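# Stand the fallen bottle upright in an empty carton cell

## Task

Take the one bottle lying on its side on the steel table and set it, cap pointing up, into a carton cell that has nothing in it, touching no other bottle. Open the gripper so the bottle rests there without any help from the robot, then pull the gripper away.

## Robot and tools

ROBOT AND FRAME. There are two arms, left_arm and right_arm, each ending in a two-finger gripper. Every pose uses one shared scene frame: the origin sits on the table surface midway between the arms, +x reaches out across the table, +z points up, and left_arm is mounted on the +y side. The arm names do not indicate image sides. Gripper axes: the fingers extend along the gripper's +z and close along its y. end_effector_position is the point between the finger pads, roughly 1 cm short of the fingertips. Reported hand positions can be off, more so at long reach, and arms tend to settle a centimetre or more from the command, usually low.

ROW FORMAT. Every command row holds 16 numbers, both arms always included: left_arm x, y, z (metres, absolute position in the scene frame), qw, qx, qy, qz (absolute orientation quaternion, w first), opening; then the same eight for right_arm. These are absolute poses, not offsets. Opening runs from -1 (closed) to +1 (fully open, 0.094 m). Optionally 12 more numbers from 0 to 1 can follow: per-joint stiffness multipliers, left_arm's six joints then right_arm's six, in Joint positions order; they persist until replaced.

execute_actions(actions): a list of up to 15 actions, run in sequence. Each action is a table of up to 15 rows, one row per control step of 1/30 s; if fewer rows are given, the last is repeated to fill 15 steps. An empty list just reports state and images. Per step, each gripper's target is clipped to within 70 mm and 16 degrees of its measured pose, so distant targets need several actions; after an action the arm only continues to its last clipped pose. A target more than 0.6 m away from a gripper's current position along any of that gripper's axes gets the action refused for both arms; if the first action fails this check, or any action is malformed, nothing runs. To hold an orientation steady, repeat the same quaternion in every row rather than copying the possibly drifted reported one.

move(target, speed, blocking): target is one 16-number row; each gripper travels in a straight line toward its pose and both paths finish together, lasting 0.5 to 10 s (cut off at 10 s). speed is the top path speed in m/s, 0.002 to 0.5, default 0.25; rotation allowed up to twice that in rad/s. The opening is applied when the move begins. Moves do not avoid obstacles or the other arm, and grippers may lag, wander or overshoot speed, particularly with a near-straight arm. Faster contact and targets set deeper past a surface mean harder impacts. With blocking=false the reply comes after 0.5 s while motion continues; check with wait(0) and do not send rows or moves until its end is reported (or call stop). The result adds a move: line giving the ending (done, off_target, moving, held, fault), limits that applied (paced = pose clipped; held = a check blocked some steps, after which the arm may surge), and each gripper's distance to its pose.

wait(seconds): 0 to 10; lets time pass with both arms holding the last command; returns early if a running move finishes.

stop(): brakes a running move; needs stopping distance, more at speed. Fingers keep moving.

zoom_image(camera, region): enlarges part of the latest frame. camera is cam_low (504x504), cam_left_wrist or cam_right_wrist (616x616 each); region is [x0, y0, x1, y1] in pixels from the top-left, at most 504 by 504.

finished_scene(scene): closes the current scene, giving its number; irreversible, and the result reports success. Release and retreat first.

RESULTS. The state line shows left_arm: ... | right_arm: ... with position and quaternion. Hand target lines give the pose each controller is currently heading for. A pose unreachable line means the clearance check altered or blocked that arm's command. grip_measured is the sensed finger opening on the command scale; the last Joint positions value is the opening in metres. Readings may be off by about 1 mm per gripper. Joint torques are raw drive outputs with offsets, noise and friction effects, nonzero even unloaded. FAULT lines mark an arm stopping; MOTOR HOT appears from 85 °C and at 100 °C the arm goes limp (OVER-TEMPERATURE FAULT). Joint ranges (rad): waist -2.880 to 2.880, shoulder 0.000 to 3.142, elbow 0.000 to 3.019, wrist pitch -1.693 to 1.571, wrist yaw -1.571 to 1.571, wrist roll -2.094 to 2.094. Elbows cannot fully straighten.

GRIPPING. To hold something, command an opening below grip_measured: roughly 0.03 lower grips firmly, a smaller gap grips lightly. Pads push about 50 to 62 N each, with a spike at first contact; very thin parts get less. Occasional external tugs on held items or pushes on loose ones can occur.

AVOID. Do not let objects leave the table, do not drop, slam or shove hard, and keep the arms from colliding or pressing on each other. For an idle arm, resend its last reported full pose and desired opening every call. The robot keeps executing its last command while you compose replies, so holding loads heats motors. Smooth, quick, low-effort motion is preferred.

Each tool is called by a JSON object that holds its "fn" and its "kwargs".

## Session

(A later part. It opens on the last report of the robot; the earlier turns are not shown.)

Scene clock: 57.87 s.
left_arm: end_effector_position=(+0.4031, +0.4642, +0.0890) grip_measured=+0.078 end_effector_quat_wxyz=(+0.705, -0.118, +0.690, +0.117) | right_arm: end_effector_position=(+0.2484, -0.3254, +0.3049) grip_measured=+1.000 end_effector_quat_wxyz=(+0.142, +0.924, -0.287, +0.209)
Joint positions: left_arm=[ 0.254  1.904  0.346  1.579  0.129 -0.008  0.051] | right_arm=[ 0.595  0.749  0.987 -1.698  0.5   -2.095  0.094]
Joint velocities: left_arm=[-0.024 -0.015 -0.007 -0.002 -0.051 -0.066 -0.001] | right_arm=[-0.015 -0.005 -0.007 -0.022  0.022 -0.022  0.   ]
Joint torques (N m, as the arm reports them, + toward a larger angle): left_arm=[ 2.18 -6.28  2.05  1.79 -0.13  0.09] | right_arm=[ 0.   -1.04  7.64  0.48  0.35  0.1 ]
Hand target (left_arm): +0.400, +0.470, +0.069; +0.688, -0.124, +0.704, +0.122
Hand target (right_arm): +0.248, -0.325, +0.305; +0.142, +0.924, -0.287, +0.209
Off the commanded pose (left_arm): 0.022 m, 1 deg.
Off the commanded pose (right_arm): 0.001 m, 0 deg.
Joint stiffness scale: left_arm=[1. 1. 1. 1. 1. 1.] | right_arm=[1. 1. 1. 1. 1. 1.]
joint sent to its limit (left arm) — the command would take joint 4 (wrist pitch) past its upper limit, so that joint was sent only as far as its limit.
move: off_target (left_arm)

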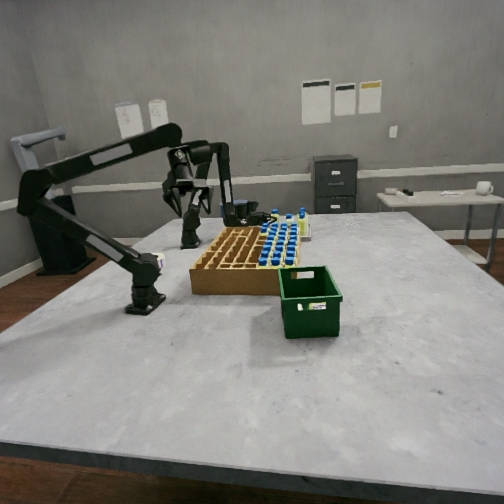

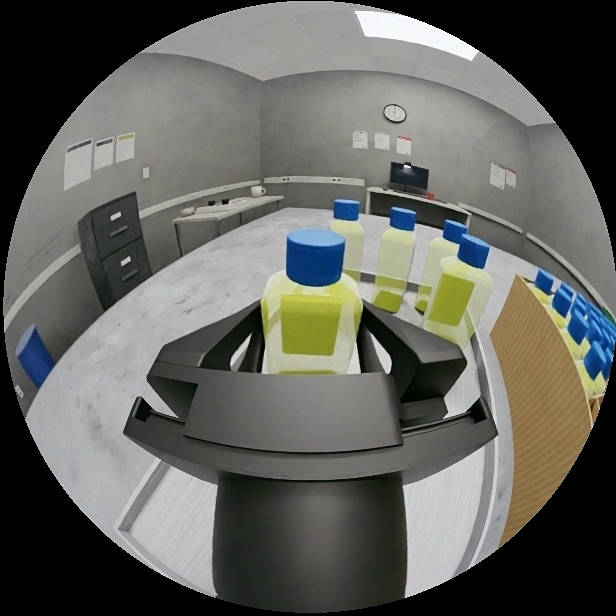

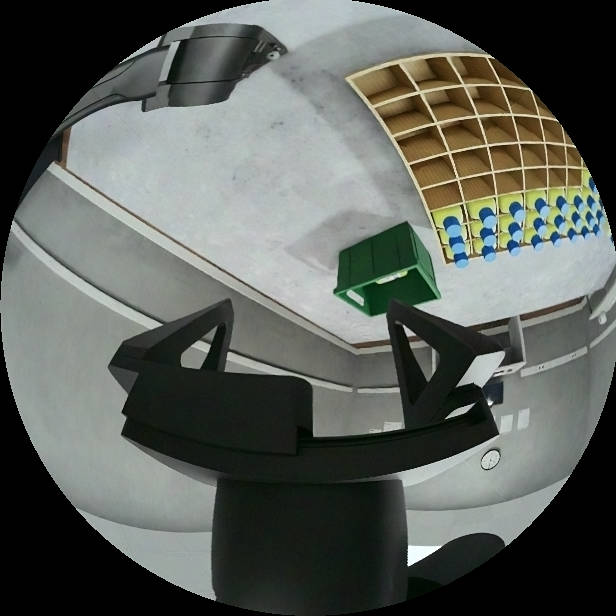

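{"fn": "move", "kwargs": {"target": [0.403,0.464,0.087,0.696,-0.123,0.696,0.123,0.6,0.248,-0.325,0.305,0.142,0.924,-0.287,0.209,1]}}

{"fn": "move", "kwargs": {"target": [0.40,0.463,0.2,0.696,-0.123,0.696,0.123,0.6,0.248,-0.325,0.305,0.142,0.924,-0.287,0.209,1], "speed": 0.12}}

{"fn": "move", "kwargs": {"target": [0.405,0.466,0.19,0,-0.174,0.985,0,0.4,0.248,-0.325,0.305,0.142,0.924,-0.287,0.209,1], "speed": 0.35}}

Scene clock: 62.30 s.
left_arm: end_effector_position=(+0.4022, +0.4677, +0.0882) grip_measured=+0.597 end_effector_quat_wxyz=(+0.700, -0.127, +0.692, +0.123) | right_arm: end_effector_position=(+0.2484, -0.3254, +0.3049) grip_measured=+1.000 end_effector_quat_wxyz=(+0.142, +0.924, -0.287, +0.209)
Joint positions: left_arm=[ 0.254  1.896  0.346  1.561  0.108 -0.008  0.075] | right_arm=[ 0.595  0.749  0.987 -1.698  0.5   -2.095  0.094]
Joint velocities: left_arm=[ 0.015 -0.015 -0.002 -0.002  0.051 -0.007  0.   ] | right_arm=[ 0.005  0.005 -0.002 -0.012 -0.095 -0.051  0.   ]
Joint torques (N m, as the arm reports them, + toward a larger angle): left_arm=[  0.21 -10.3    1.53   1.24  -0.2    0.08] | right_arm=[-0.18 -0.46  7.64  0.41  0.26  0.03]
Hand target (left_arm): +0.403, +0.464, +0.087; +0.696, -0.123, +0.696, +0.123
Hand target (right_arm): +0.248, -0.325, +0.305; +0.142, +0.924, -0.287, +0.209
Off the commanded pose (left_arm): 0.004 m, 1 deg.
Off the commanded pose (right_arm): 0.001 m, 0 deg.
Joint stiffness scale: left_arm=[1. 1. 1. 1. 1. 1.] | right_arm=[1. 1. 1. 1. 1. 1.]
move: done

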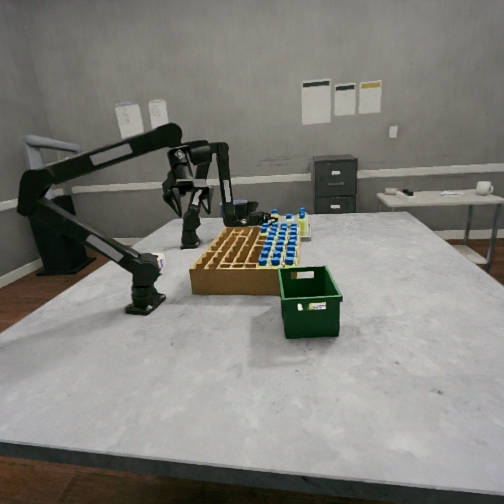

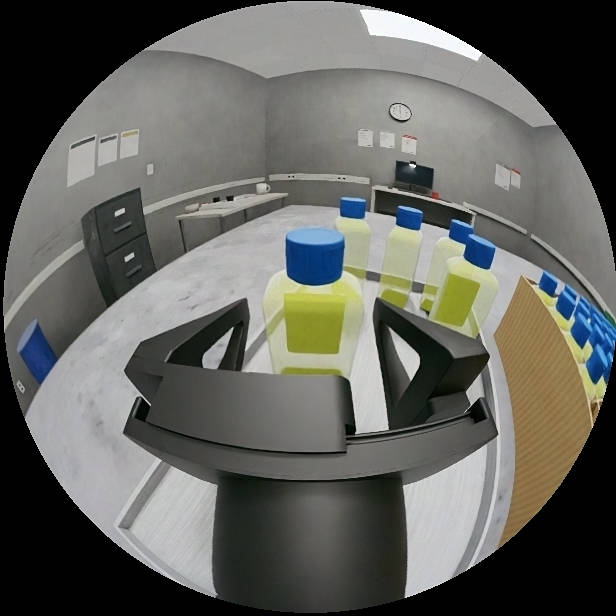

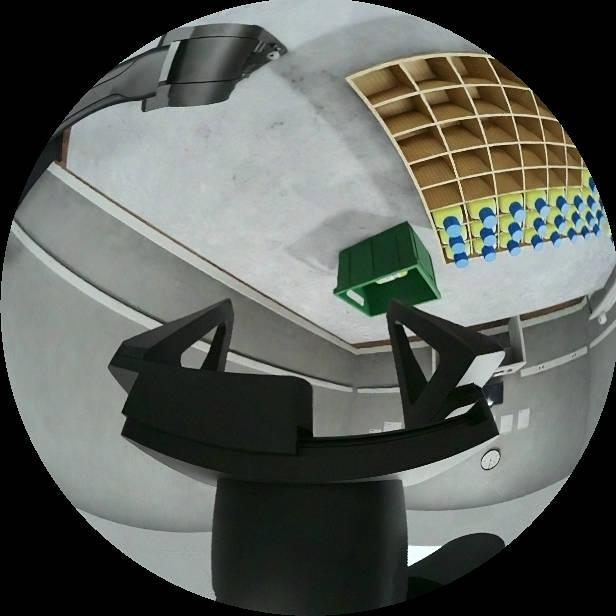

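Scene clock: 63.67 s.
left_arm: end_effector_position=(+0.3921, +0.4626, +0.1944) grip_measured=+0.597 end_effector_quat_wxyz=(+0.697, -0.128, +0.695, +0.122) | right_arm: end_effector_position=(+0.2484, -0.3254, +0.3049) grip_measured=+1.000 end_effector_quat_wxyz=(+0.142, +0.924, -0.287, +0.209)
Joint positions: left_arm=[ 0.254  1.326  0.331  0.997  0.108 -0.008  0.075] | right_arm=[ 0.595  0.749  0.987 -1.698  0.5   -2.095  0.094]
Joint velocities: left_arm=[ 0.024  0.005 -0.022 -0.027 -0.051  0.022 -0.   ] | right_arm=[-0.005 -0.005  0.002 -0.007  0.037 -0.081  0.   ]
Joint torques (N m, as the arm reports them, + toward a larger angle): left_arm=[ 0.57 -5.31  8.27  1.17 -0.17  0.1 ] | right_arm=[-0.55 -1.23  7.2   0.45  0.22  0.04]
Hand target (left_arm): +0.399, +0.463, +0.197; +0.697, -0.123, +0.696, +0.123
Hand target (right_arm): +0.248, -0.325, +0.305; +0.142, +0.924, -0.287, +0.209
Off the commanded pose (left_arm): 0.010 m, 1 deg.
Off the commanded pose (right_arm): 0.001 m, 0 deg.
Joint stiffness scale: left_arm=[1. 1. 1. 1. 1. 1.] | right_arm=[1. 1. 1. 1. 1. 1.]
move: done

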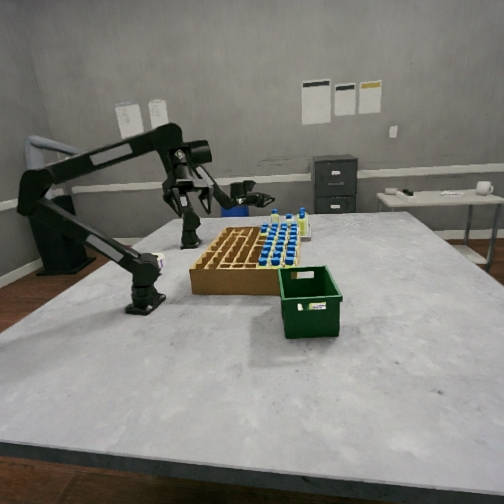

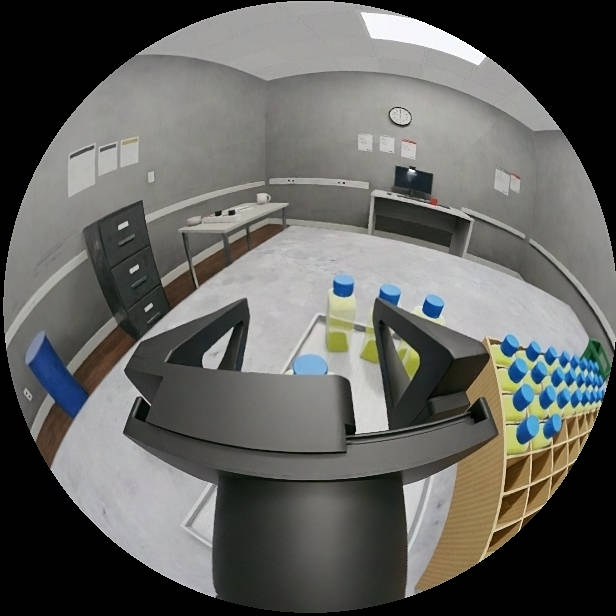

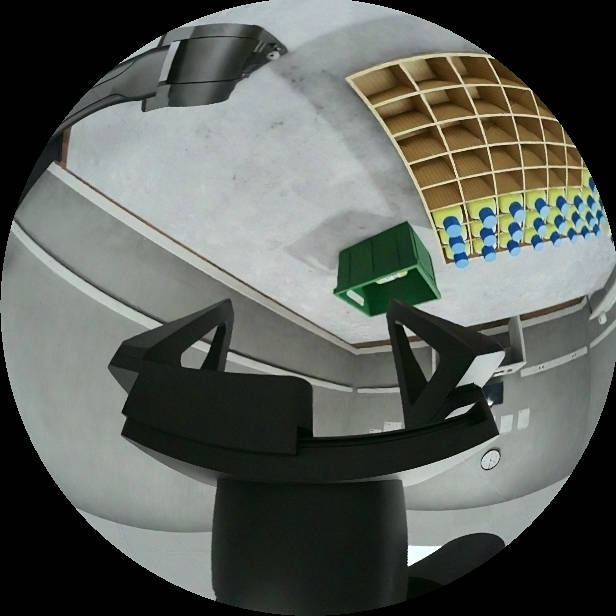

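Scene clock: 66.40 s.
left_arm: end_effector_position=(+0.3955, +0.4659, +0.1820) grip_measured=+0.403 end_effector_quat_wxyz=(-0.004, -0.181, +0.984, -0.004) | right_arm: end_effector_position=(+0.2484, -0.3254, +0.3049) grip_measured=+1.000 end_effector_quat_wxyz=(+0.142, +0.924, -0.287, +0.209)
Joint positions: left_arm=[ 0.219  1.554  1.336 -1.364  0.006  0.065  0.066] | right_arm=[ 0.595  0.749  0.987 -1.698  0.5   -2.095  0.094]
Joint velocities: left_arm=[-0.015 -0.005 -0.007  0.002 -0.037 -0.022  0.   ] | right_arm=[ 0.005 -0.005 -0.002  0.012 -0.022 -0.11   0.   ]
Joint torques (N m, as the arm reports them, + toward a larger angle): left_arm=[  0.44 -11.53  12.41  -0.6   -0.19   0.03] | right_arm=[ 0.23 -0.07  7.74  0.46  0.36  0.  ]
Hand target (left_arm): +0.406, +0.467, +0.189; +0.000, -0.173, +0.985, -0.002
Hand target (right_arm): +0.248, -0.325, +0.305; +0.142, +0.924, -0.287, +0.209
Off the commanded pose (left_arm): 0.012 m, 1 deg.
Off the commanded pose (right_arm): 0.001 m, 0 deg.
Joint stiffness scale: left_arm=[1. 1. 1. 1. 1. 1.] | right_arm=[1. 1. 1. 1. 1. 1.]
move: off_target (left_arm)

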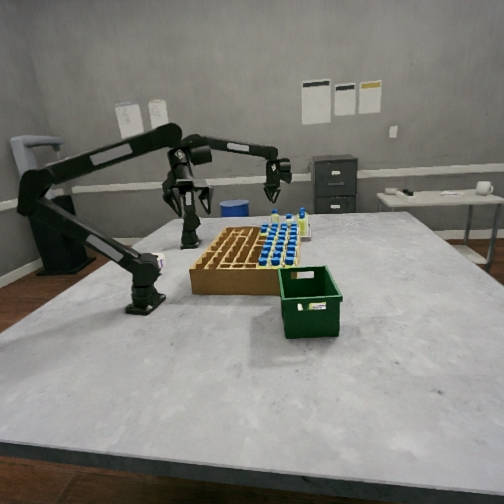

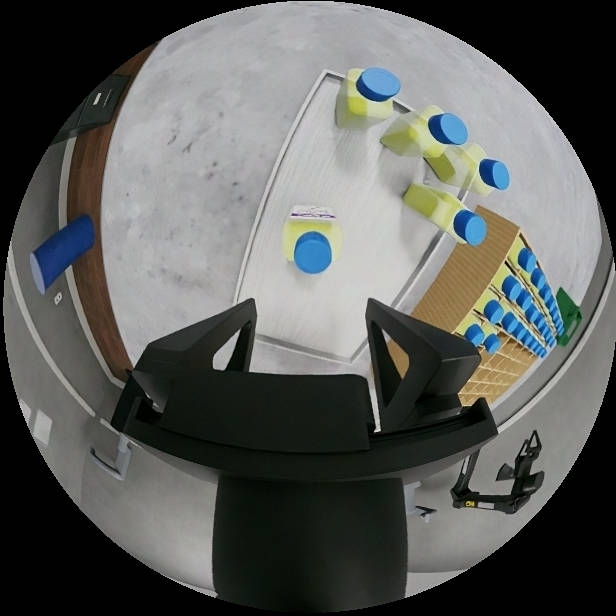

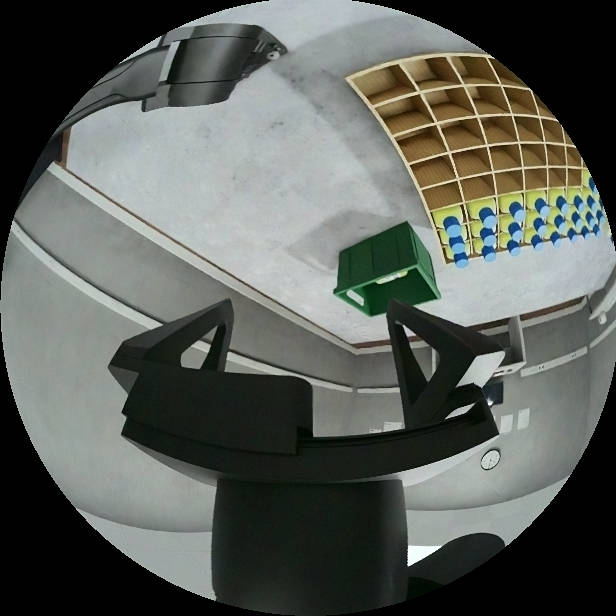

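{"fn": "move", "kwargs": {"target": [0.406,0.468,0.122,0,-0.174,0.985,0,0.4,0.248,-0.325,0.305,0.142,0.924,-0.287,0.209,1], "speed": 0.1}}

{"fn": "zoom_image", "kwargs": {"camera": "cam_low", "region": [220,170,330,250]}}

Scene clock: 70.30 s.
left_arm: end_effector_position=(+0.4020, +0.4694, +0.1297) grip_measured=+0.403 end_effector_quat_wxyz=(+0.002, -0.181, +0.984, -0.001) | right_arm: end_effector_position=(+0.2484, -0.3254, +0.3049) grip_measured=+1.000 end_effector_quat_wxyz=(+0.142, +0.924, -0.287, +0.209)
Joint positions: left_arm=[ 0.219  1.602  1.251 -1.216  0.003  0.065  0.066] | right_arm=[ 0.595  0.749  0.987 -1.698  0.5   -2.095  0.094]
Joint velocities: left_arm=[ 0.005 -0.015  0.007  0.007  0.022  0.007  0.   ] | right_arm=[-0.005 -0.015  0.017 -0.012 -0.007  0.037  0.   ]
Joint torques (N m, as the arm reports them, + toward a larger angle): left_arm=[  0.54 -12.14   8.63   0.67  -0.18   0.07] | right_arm=[-0.09 -0.7   7.49  0.64  0.33  0.1 ]
Hand target (left_arm): +0.406, +0.468, +0.123; +0.000, -0.174, +0.985, -0.000
Hand target (right_arm): +0.248, -0.325, +0.305; +0.142, +0.924, -0.287, +0.209
Off the commanded pose (left_arm): 0.009 m, 1 deg.
Off the commanded pose (right_arm): 0.001 m, 0 deg.
Joint stiffness scale: left_arm=[1. 1. 1. 1. 1. 1.] | right_arm=[1. 1. 1. 1. 1. 1.]
move: done

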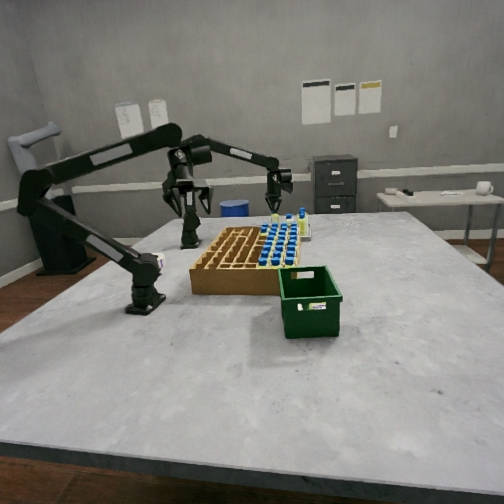

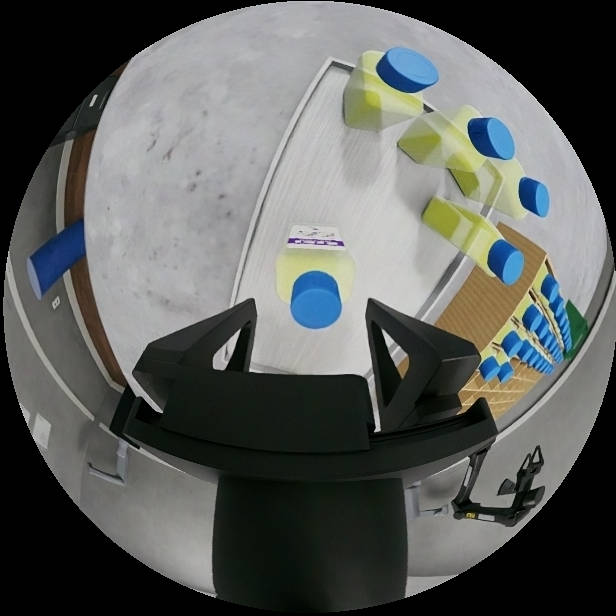

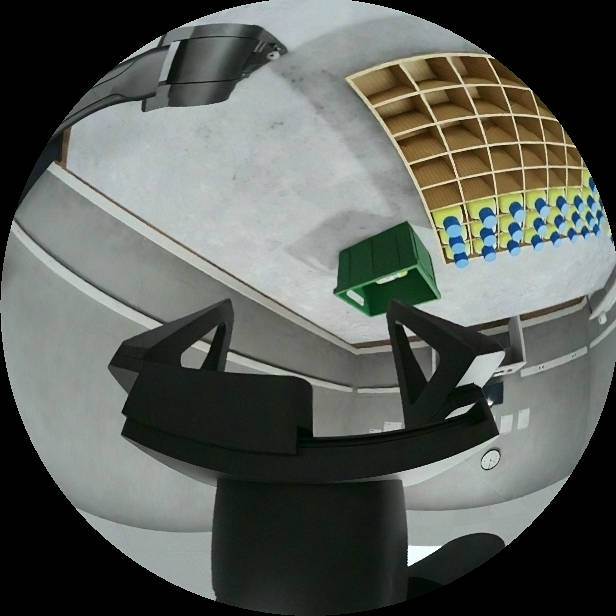

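Region (220, 170, 330, 250) of cam_low's 504x504 image, scaled by 4.582, with more detail than that image has; it fills the top 367 rows of this view, and the rest is white.

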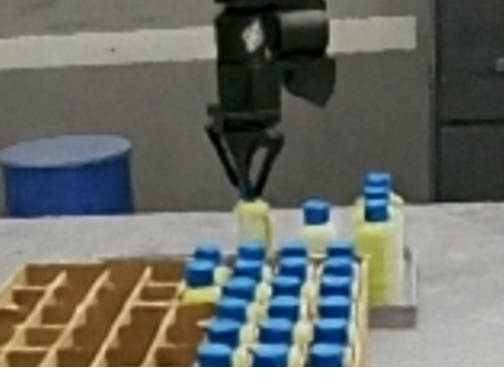

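{"fn": "move", "kwargs": {"target": [0.408,0.468,0.108,0,-0.174,0.985,0,0.4,0.248,-0.325,0.305,0.142,0.924,-0.287,0.209,1], "speed": 0.05}}

{"fn": "move", "kwargs": {"target": [0.408,0.468,0.108,0,-0.174,0.985,0,-0.55,0.248,-0.325,0.305,0.142,0.924,-0.287,0.209,1]}}

Scene clock: 73.73 s.
left_arm: end_effector_position=(+0.4047, +0.4706, +0.1199) grip_measured=+0.403 end_effector_quat_wxyz=(+0.007, -0.181, +0.984, +0.000) | right_arm: end_effector_position=(+0.2484, -0.3254, +0.3049) grip_measured=+1.000 end_effector_quat_wxyz=(+0.142, +0.924, -0.287, +0.209)
Joint positions: left_arm=[ 0.219  1.612  1.236 -1.181  0.003  0.065  0.066] | right_arm=[ 0.595  0.749  0.987 -1.698  0.5   -2.095  0.094]
Joint velocities: left_arm=[ 0.015 -0.005 -0.002 -0.007 -0.022  0.022 -0.   ] | right_arm=[-0.005 -0.015  0.007 -0.002 -0.007  0.007  0.   ]
Joint torques (N m, as the arm reports them, + toward a larger angle): left_arm=[  0.44 -11.38   8.46   0.65  -0.18   0.06] | right_arm=[-0.27 -1.57  7.52  0.35  0.36  0.  ]
Hand target (left_arm): +0.408, +0.468, +0.108; -0.000, -0.174, +0.985, -0.000
Hand target (right_arm): +0.248, -0.325, +0.305; +0.142, +0.924, -0.287, +0.209
Off the commanded pose (left_arm): 0.013 m, 1 deg.
Off the commanded pose (right_arm): 0.001 m, 0 deg.
Joint stiffness scale: left_arm=[1. 1. 1. 1. 1. 1.] | right_arm=[1. 1. 1. 1. 1. 1.]
move: off_target (left_arm)

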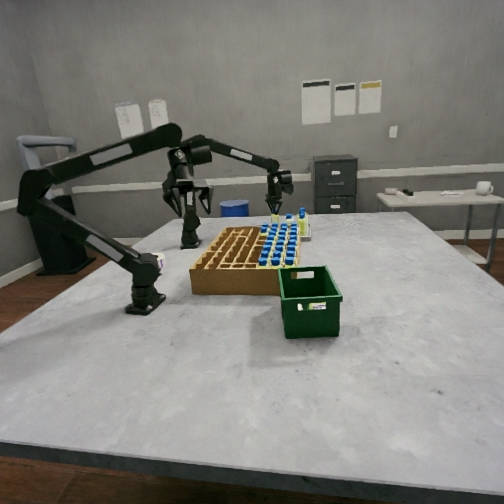

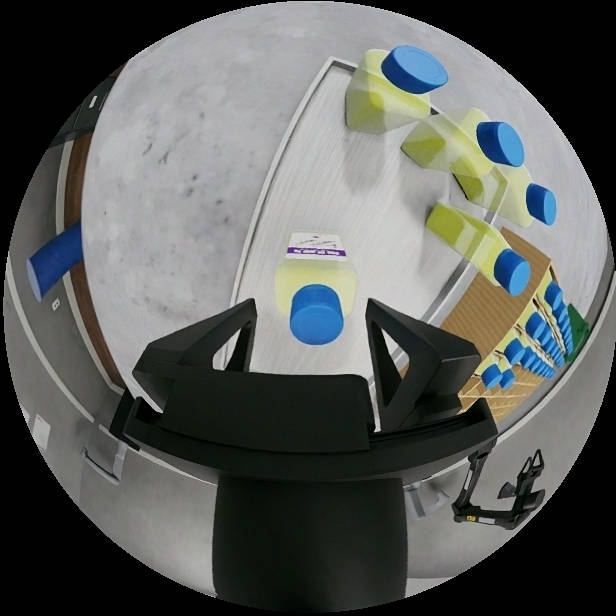

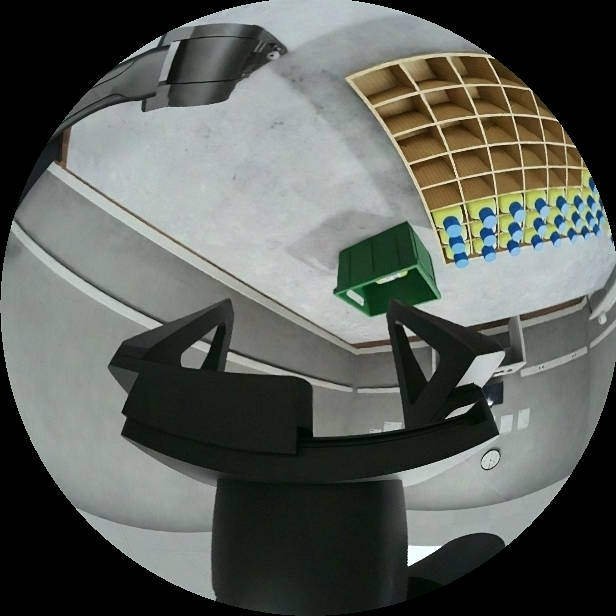

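Scene clock: 74.43 s.
left_arm: end_effector_position=(+0.4047, +0.4707, +0.1197) grip_measured=-0.461 end_effector_quat_wxyz=(+0.007, -0.181, +0.984, +0.000) | right_arm: end_effector_position=(+0.2484, -0.3254, +0.3049) grip_measured=+1.000 end_effector_quat_wxyz=(+0.142, +0.924, -0.287, +0.209)
Joint positions: left_arm=[ 0.219  1.613  1.236 -1.181  0.003  0.065  0.025] | right_arm=[ 0.595  0.749  0.987 -1.698  0.5   -2.095  0.094]
Joint velocities: left_arm=[ 0.005 -0.005 -0.007  0.012  0.022 -0.007 -0.   ] | right_arm=[ 0.005 -0.005 -0.007  0.007  0.022  0.022  0.   ]
Joint torques (N m, as the arm reports them, + toward a larger angle): left_arm=[  0.15 -12.3    8.48   0.65  -0.2    0.03] | right_arm=[-0.98 -1.75  7.62  0.56  0.3   0.06]
Hand target (left_arm): +0.408, +0.468, +0.108; -0.000, -0.174, +0.985, +0.000
Hand target (right_arm): +0.248, -0.325, +0.305; +0.142, +0.924, -0.287, +0.209
Off the commanded pose (left_arm): 0.012 m, 1 deg.
Off the commanded pose (right_arm): 0.001 m, 0 deg.
Joint stiffness scale: left_arm=[1. 1. 1. 1. 1. 1.] | right_arm=[1. 1. 1. 1. 1. 1.]
move: off_target (left_arm)

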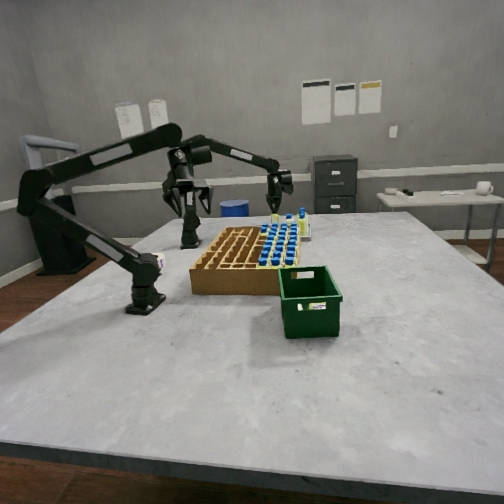

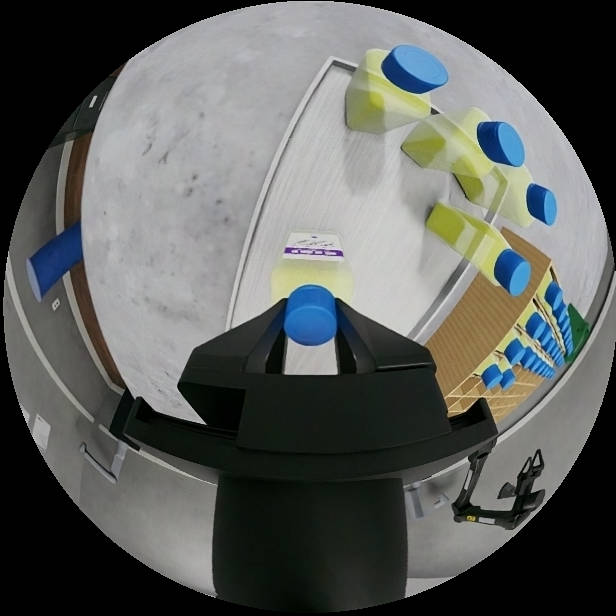

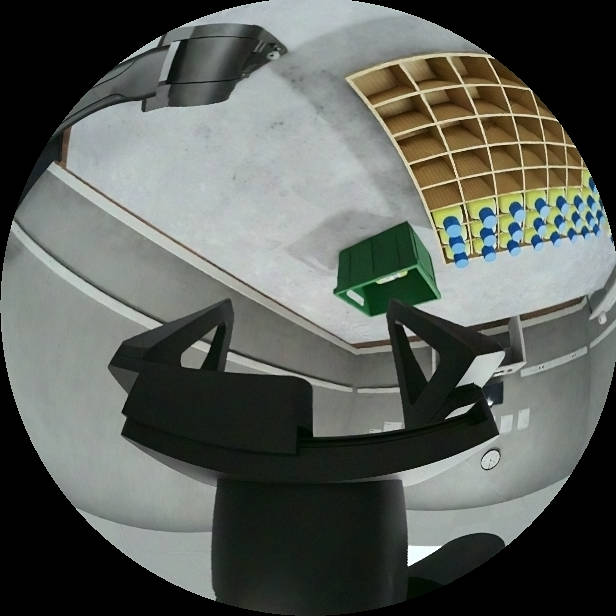

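{"fn": "move", "kwargs": {"target": [0.39,0.44,0.27,0,-0.1,0.995,0,-0.55,0.248,-0.325,0.305,0.142,0.924,-0.287,0.209,1], "speed": 0.15}}

{"fn": "move", "kwargs": {"target": [0.31,0.17,0.26,0,0,1,0,-0.55,0.248,-0.325,0.305,0.142,0.924,-0.287,0.209,1], "speed": 0.18}}

{"fn": "zoom_image", "kwargs": {"camera": "cam_low", "region": [190,160,320,270]}}

Scene clock: 78.70 s.
left_arm: end_effector_position=(+0.3821, +0.4398, +0.2514) grip_measured=-0.461 end_effector_quat_wxyz=(-0.016, -0.109, +0.994, -0.006) | right_arm: end_effector_position=(+0.2484, -0.3254, +0.3049) grip_measured=+1.000 end_effector_quat_wxyz=(+0.142, +0.924, -0.287, +0.209)
Joint positions: left_arm=[ 0.175  1.487  1.444 -1.561  0.003  0.167  0.025] | right_arm=[ 0.595  0.749  0.987 -1.698  0.5   -2.095  0.094]
Joint velocities: left_arm=[-0.005  0.015 -0.017 -0.017  0.007  0.051 -0.001] | right_arm=[-0.024 -0.005 -0.002  0.002 -0.051 -0.066  0.   ]
Joint torques (N m, as the arm reports them, + toward a larger angle): left_arm=[  0.27 -13.15  13.15  -0.52  -0.18   0.08] | right_arm=[-0.38 -0.21  7.71  0.55  0.3   0.  ]
Hand target (left_arm): +0.390, +0.440, +0.269; +0.000, -0.100, +0.995, -0.000
Hand target (right_arm): +0.248, -0.325, +0.305; +0.142, +0.924, -0.287, +0.209
Off the commanded pose (left_arm): 0.020 m, 2 deg.
Off the commanded pose (right_arm): 0.001 m, 0 deg.
Joint stiffness scale: left_arm=[1. 1. 1. 1. 1. 1.] | right_arm=[1. 1. 1. 1. 1. 1.]
move: off_target (left_arm)

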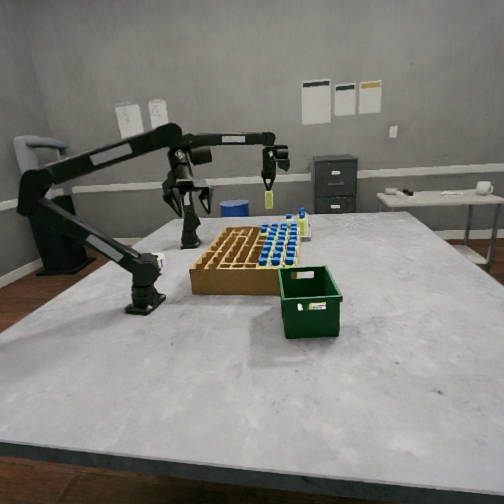

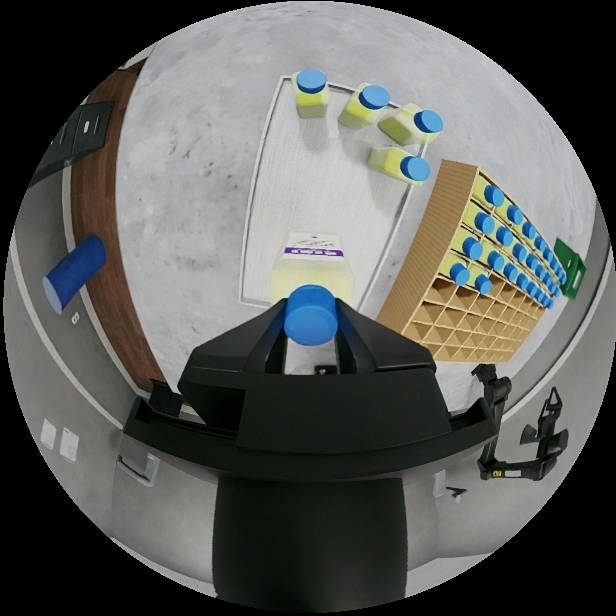

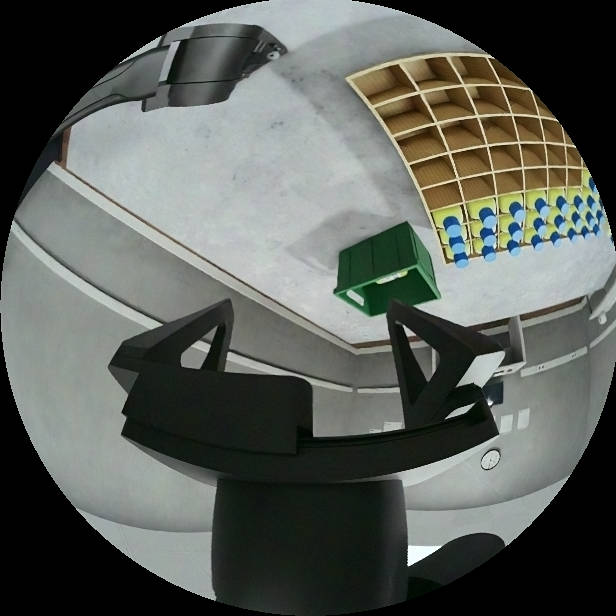

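Scene clock: 80.77 s.
left_arm: end_effector_position=(+0.3086, +0.1707, +0.2532) grip_measured=-0.461 end_effector_quat_wxyz=(-0.012, +0.009, +1.000, +0.000) | right_arm: end_effector_position=(+0.2484, -0.3254, +0.3049) grip_measured=+1.000 end_effector_quat_wxyz=(+0.142, +0.924, -0.287, +0.209)
Joint positions: left_arm=[-0.525  1.253  1.22  -1.561  0.007 -0.298  0.025] | right_arm=[ 0.595  0.749  0.987 -1.698  0.5   -2.095  0.094]
Joint velocities: left_arm=[ 0.005 -0.015 -0.002 -0.002 -0.037 -0.095  0.001] | right_arm=[-0.015  0.005 -0.012 -0.007  0.051 -0.037  0.   ]
Joint torques (N m, as the arm reports them, + toward a larger angle): left_arm=[ 1.13 -9.63  9.68  0.23 -0.22 -0.07] | right_arm=[ 0.73 -0.86  7.68  0.43  0.29  0.07]
Hand target (left_arm): +0.311, +0.173, +0.259; -0.000, -0.000, +1.000, -0.002
Hand target (right_arm): +0.248, -0.325, +0.305; +0.142, +0.924, -0.287, +0.209
Off the commanded pose (left_arm): 0.007 m, 2 deg.
Off the commanded pose (right_arm): 0.001 m, 0 deg.
Joint stiffness scale: left_arm=[1. 1. 1. 1. 1. 1.] | right_arm=[1. 1. 1. 1. 1. 1.]
move: done

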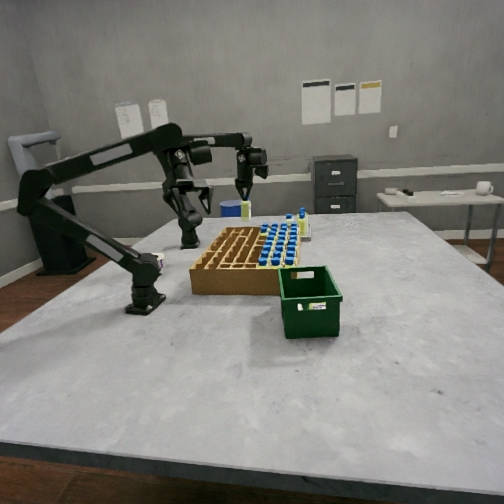

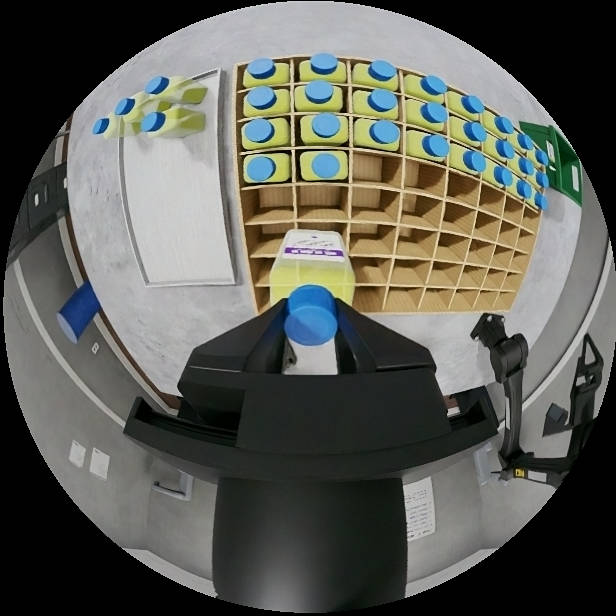

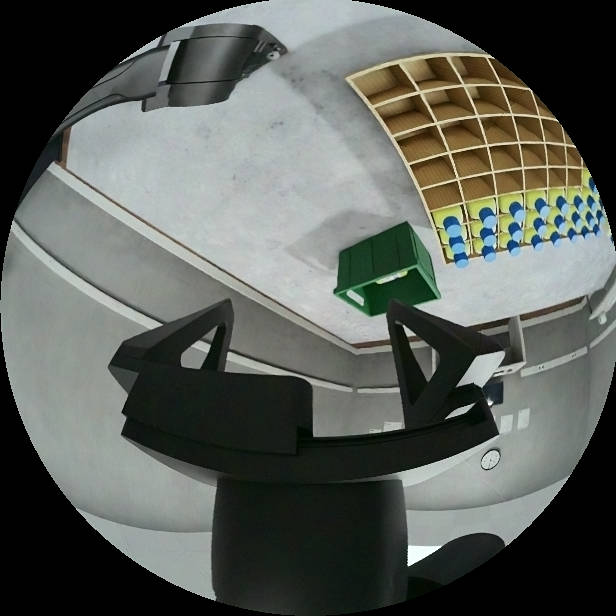

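Region (190, 160, 320, 270) of cam_low's 504x504 image, scaled by 3.877, with more detail than that image has; it fills the top 426 rows of this view, and the rest is white.

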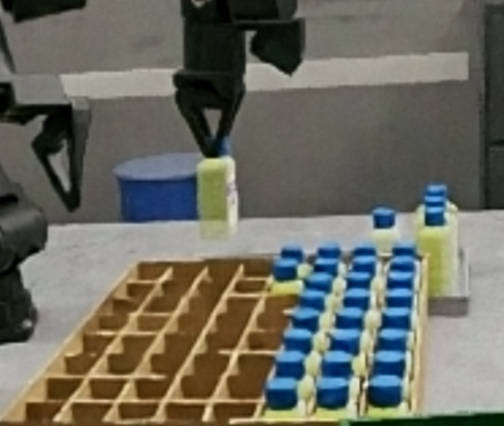

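{"fn": "move", "kwargs": {"target": [0.31,0.157,0.215,0,0,1,0,-0.55,0.248,-0.325,0.305,0.142,0.924,-0.287,0.209,1], "speed": 0.08}}

{"fn": "zoom_image", "kwargs": {"camera": "cam_left_wrist", "region": [200,130,450,350]}}

{"fn": "zoom_image", "kwargs": {"camera": "cam_low", "region": [210,190,290,250]}}

Scene clock: 84.97 s.
left_arm: end_effector_position=(+0.3057, +0.1608, +0.2159) grip_measured=-0.461 end_effector_quat_wxyz=(-0.005, +0.002, +1.000, -0.000) | right_arm: end_effector_position=(+0.2484, -0.3254, +0.3049) grip_measured=+1.000 end_effector_quat_wxyz=(+0.142, +0.924, -0.287, +0.209)
Joint positions: left_arm=[-0.556  1.253  1.122 -1.449  0.003 -0.343  0.025] | right_arm=[ 0.595  0.749  0.987 -1.698  0.5   -2.095  0.094]
Joint velocities: left_arm=[ 0.005  0.015  0.007  0.002 -0.007 -0.066 -0.   ] | right_arm=[-0.015 -0.024 -0.012 -0.017 -0.095 -0.037  0.   ]
Joint torques (N m, as the arm reports them, + toward a larger angle): left_arm=[ 0.69 -7.86  9.67  0.73 -0.27 -0.1 ] | right_arm=[-0.09 -1.3   7.82  0.56  0.35  0.  ]
Hand target (left_arm): +0.310, +0.157, +0.215; -0.000, +0.000, +1.000, -0.000
Hand target (right_arm): +0.248, -0.325, +0.305; +0.142, +0.924, -0.287, +0.209
Off the commanded pose (left_arm): 0.006 m, 1 deg.
Off the commanded pose (right_arm): 0.001 m, 0 deg.
Joint stiffness scale: left_arm=[1. 1. 1. 1. 1. 1.] | right_arm=[1. 1. 1. 1. 1. 1.]
move: done

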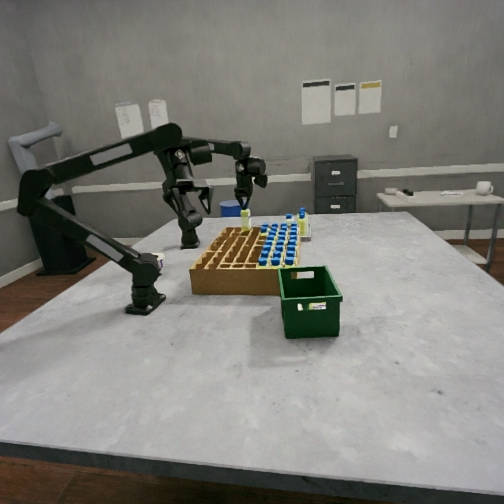

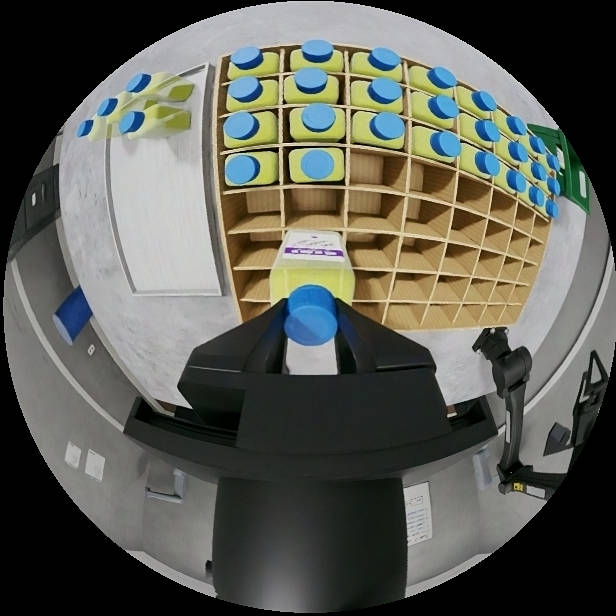

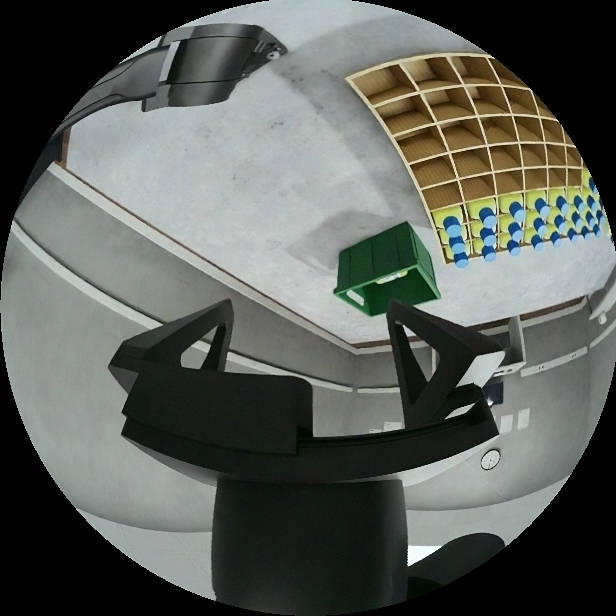

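Region (200, 130, 450, 350) of cam_left_wrist's 616x616 image, scaled by 2.016, with more detail than that image has; it fills the top 444 rows of this view, and the rest is white.

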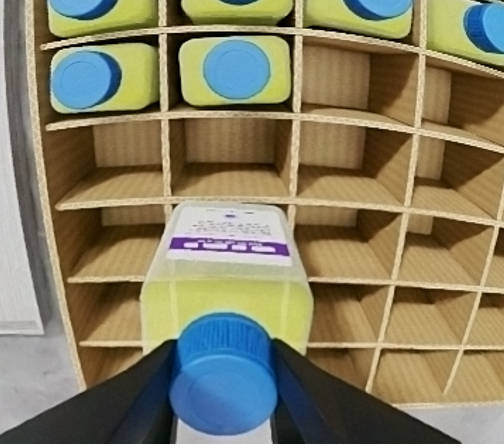

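Region (210, 190, 290, 250) of cam_low's 504x504 image, scaled by 6.300, with more detail than that image has; it fills the top 378 rows of this view, and the rest is white.

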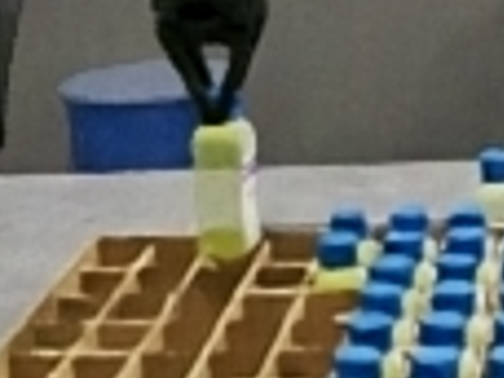

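{"fn": "move", "kwargs": {"target": [0.304,0.154,0.165,0,0,1,0,-0.55,0.248,-0.325,0.305,0.142,0.924,-0.287,0.209,1], "speed": 0.04}}

{"fn": "zoom_image", "kwargs": {"camera": "cam_low", "region": [210,190,290,250]}}

Scene clock: 89.33 s.
left_arm: end_effector_position=(+0.3013, +0.1600, +0.1900) grip_measured=-0.461 end_effector_quat_wxyz=(+0.013, -0.003, +1.000, -0.003) | right_arm: end_effector_position=(+0.2484, -0.3254, +0.3049) grip_measured=+1.000 end_effector_quat_wxyz=(+0.142, +0.924, -0.287, +0.209)
Joint positions: left_arm=[-0.566  1.231  1.035 -1.348 -0.003 -0.363  0.025] | right_arm=[ 0.595  0.749  0.987 -1.698  0.5   -2.095  0.094]
Joint velocities: left_arm=[-0.024 -0.005 -0.007  0.007  0.007 -0.007 -0.   ] | right_arm=[-0.034  0.015 -0.007 -0.002 -0.007 -0.051  0.   ]
Joint torques (N m, as the arm reports them, + toward a larger angle): left_arm=[ 0.7  -4.7   6.64  1.96  0.02 -0.07] | right_arm=[ 0.19 -1.09  7.41  0.45  0.3  -0.02]
Hand target (left_arm): +0.302, +0.155, +0.166; -0.000, -0.000, +1.000, +0.000
Hand target (right_arm): +0.248, -0.325, +0.305; +0.142, +0.924, -0.287, +0.209
Off the commanded pose (left_arm): 0.026 m, 2 deg.
Off the commanded pose (right_arm): 0.001 m, 0 deg.
Joint stiffness scale: left_arm=[1. 1. 1. 1. 1. 1.] | right_arm=[1. 1. 1. 1. 1. 1.]
move: off_target (left_arm)

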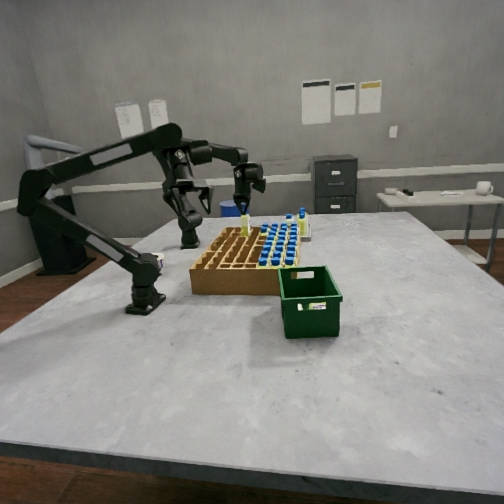

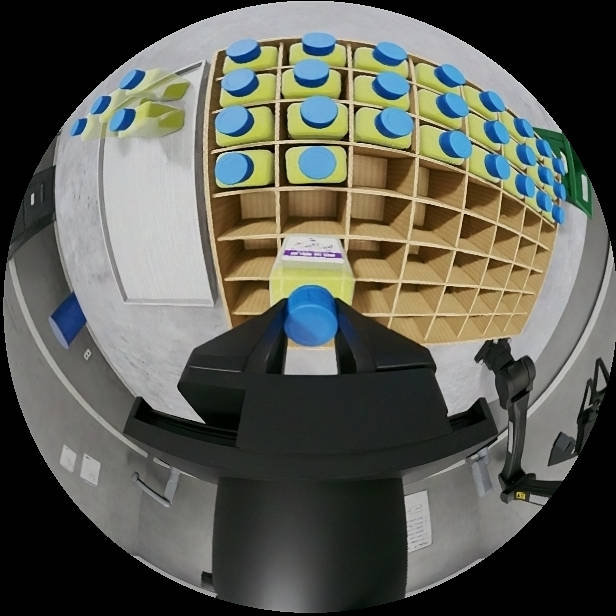

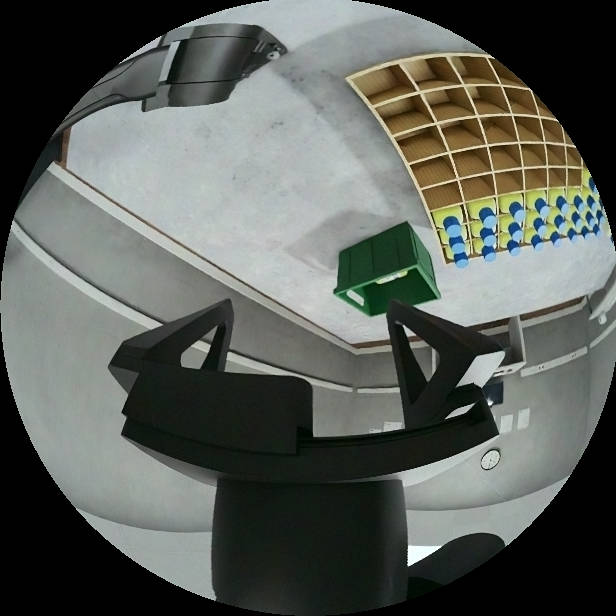

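Region (210, 190, 290, 250) of cam_low's 504x504 image, scaled by 6.300, with more detail than that image has; it fills the top 378 rows of this view, and the rest is white.

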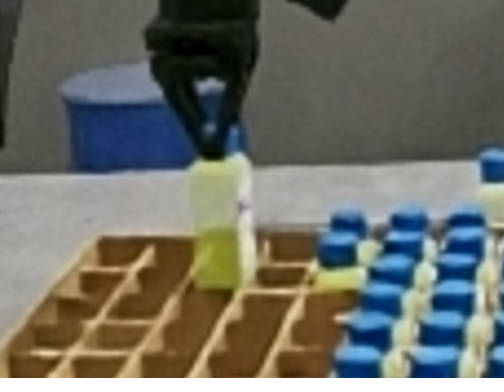

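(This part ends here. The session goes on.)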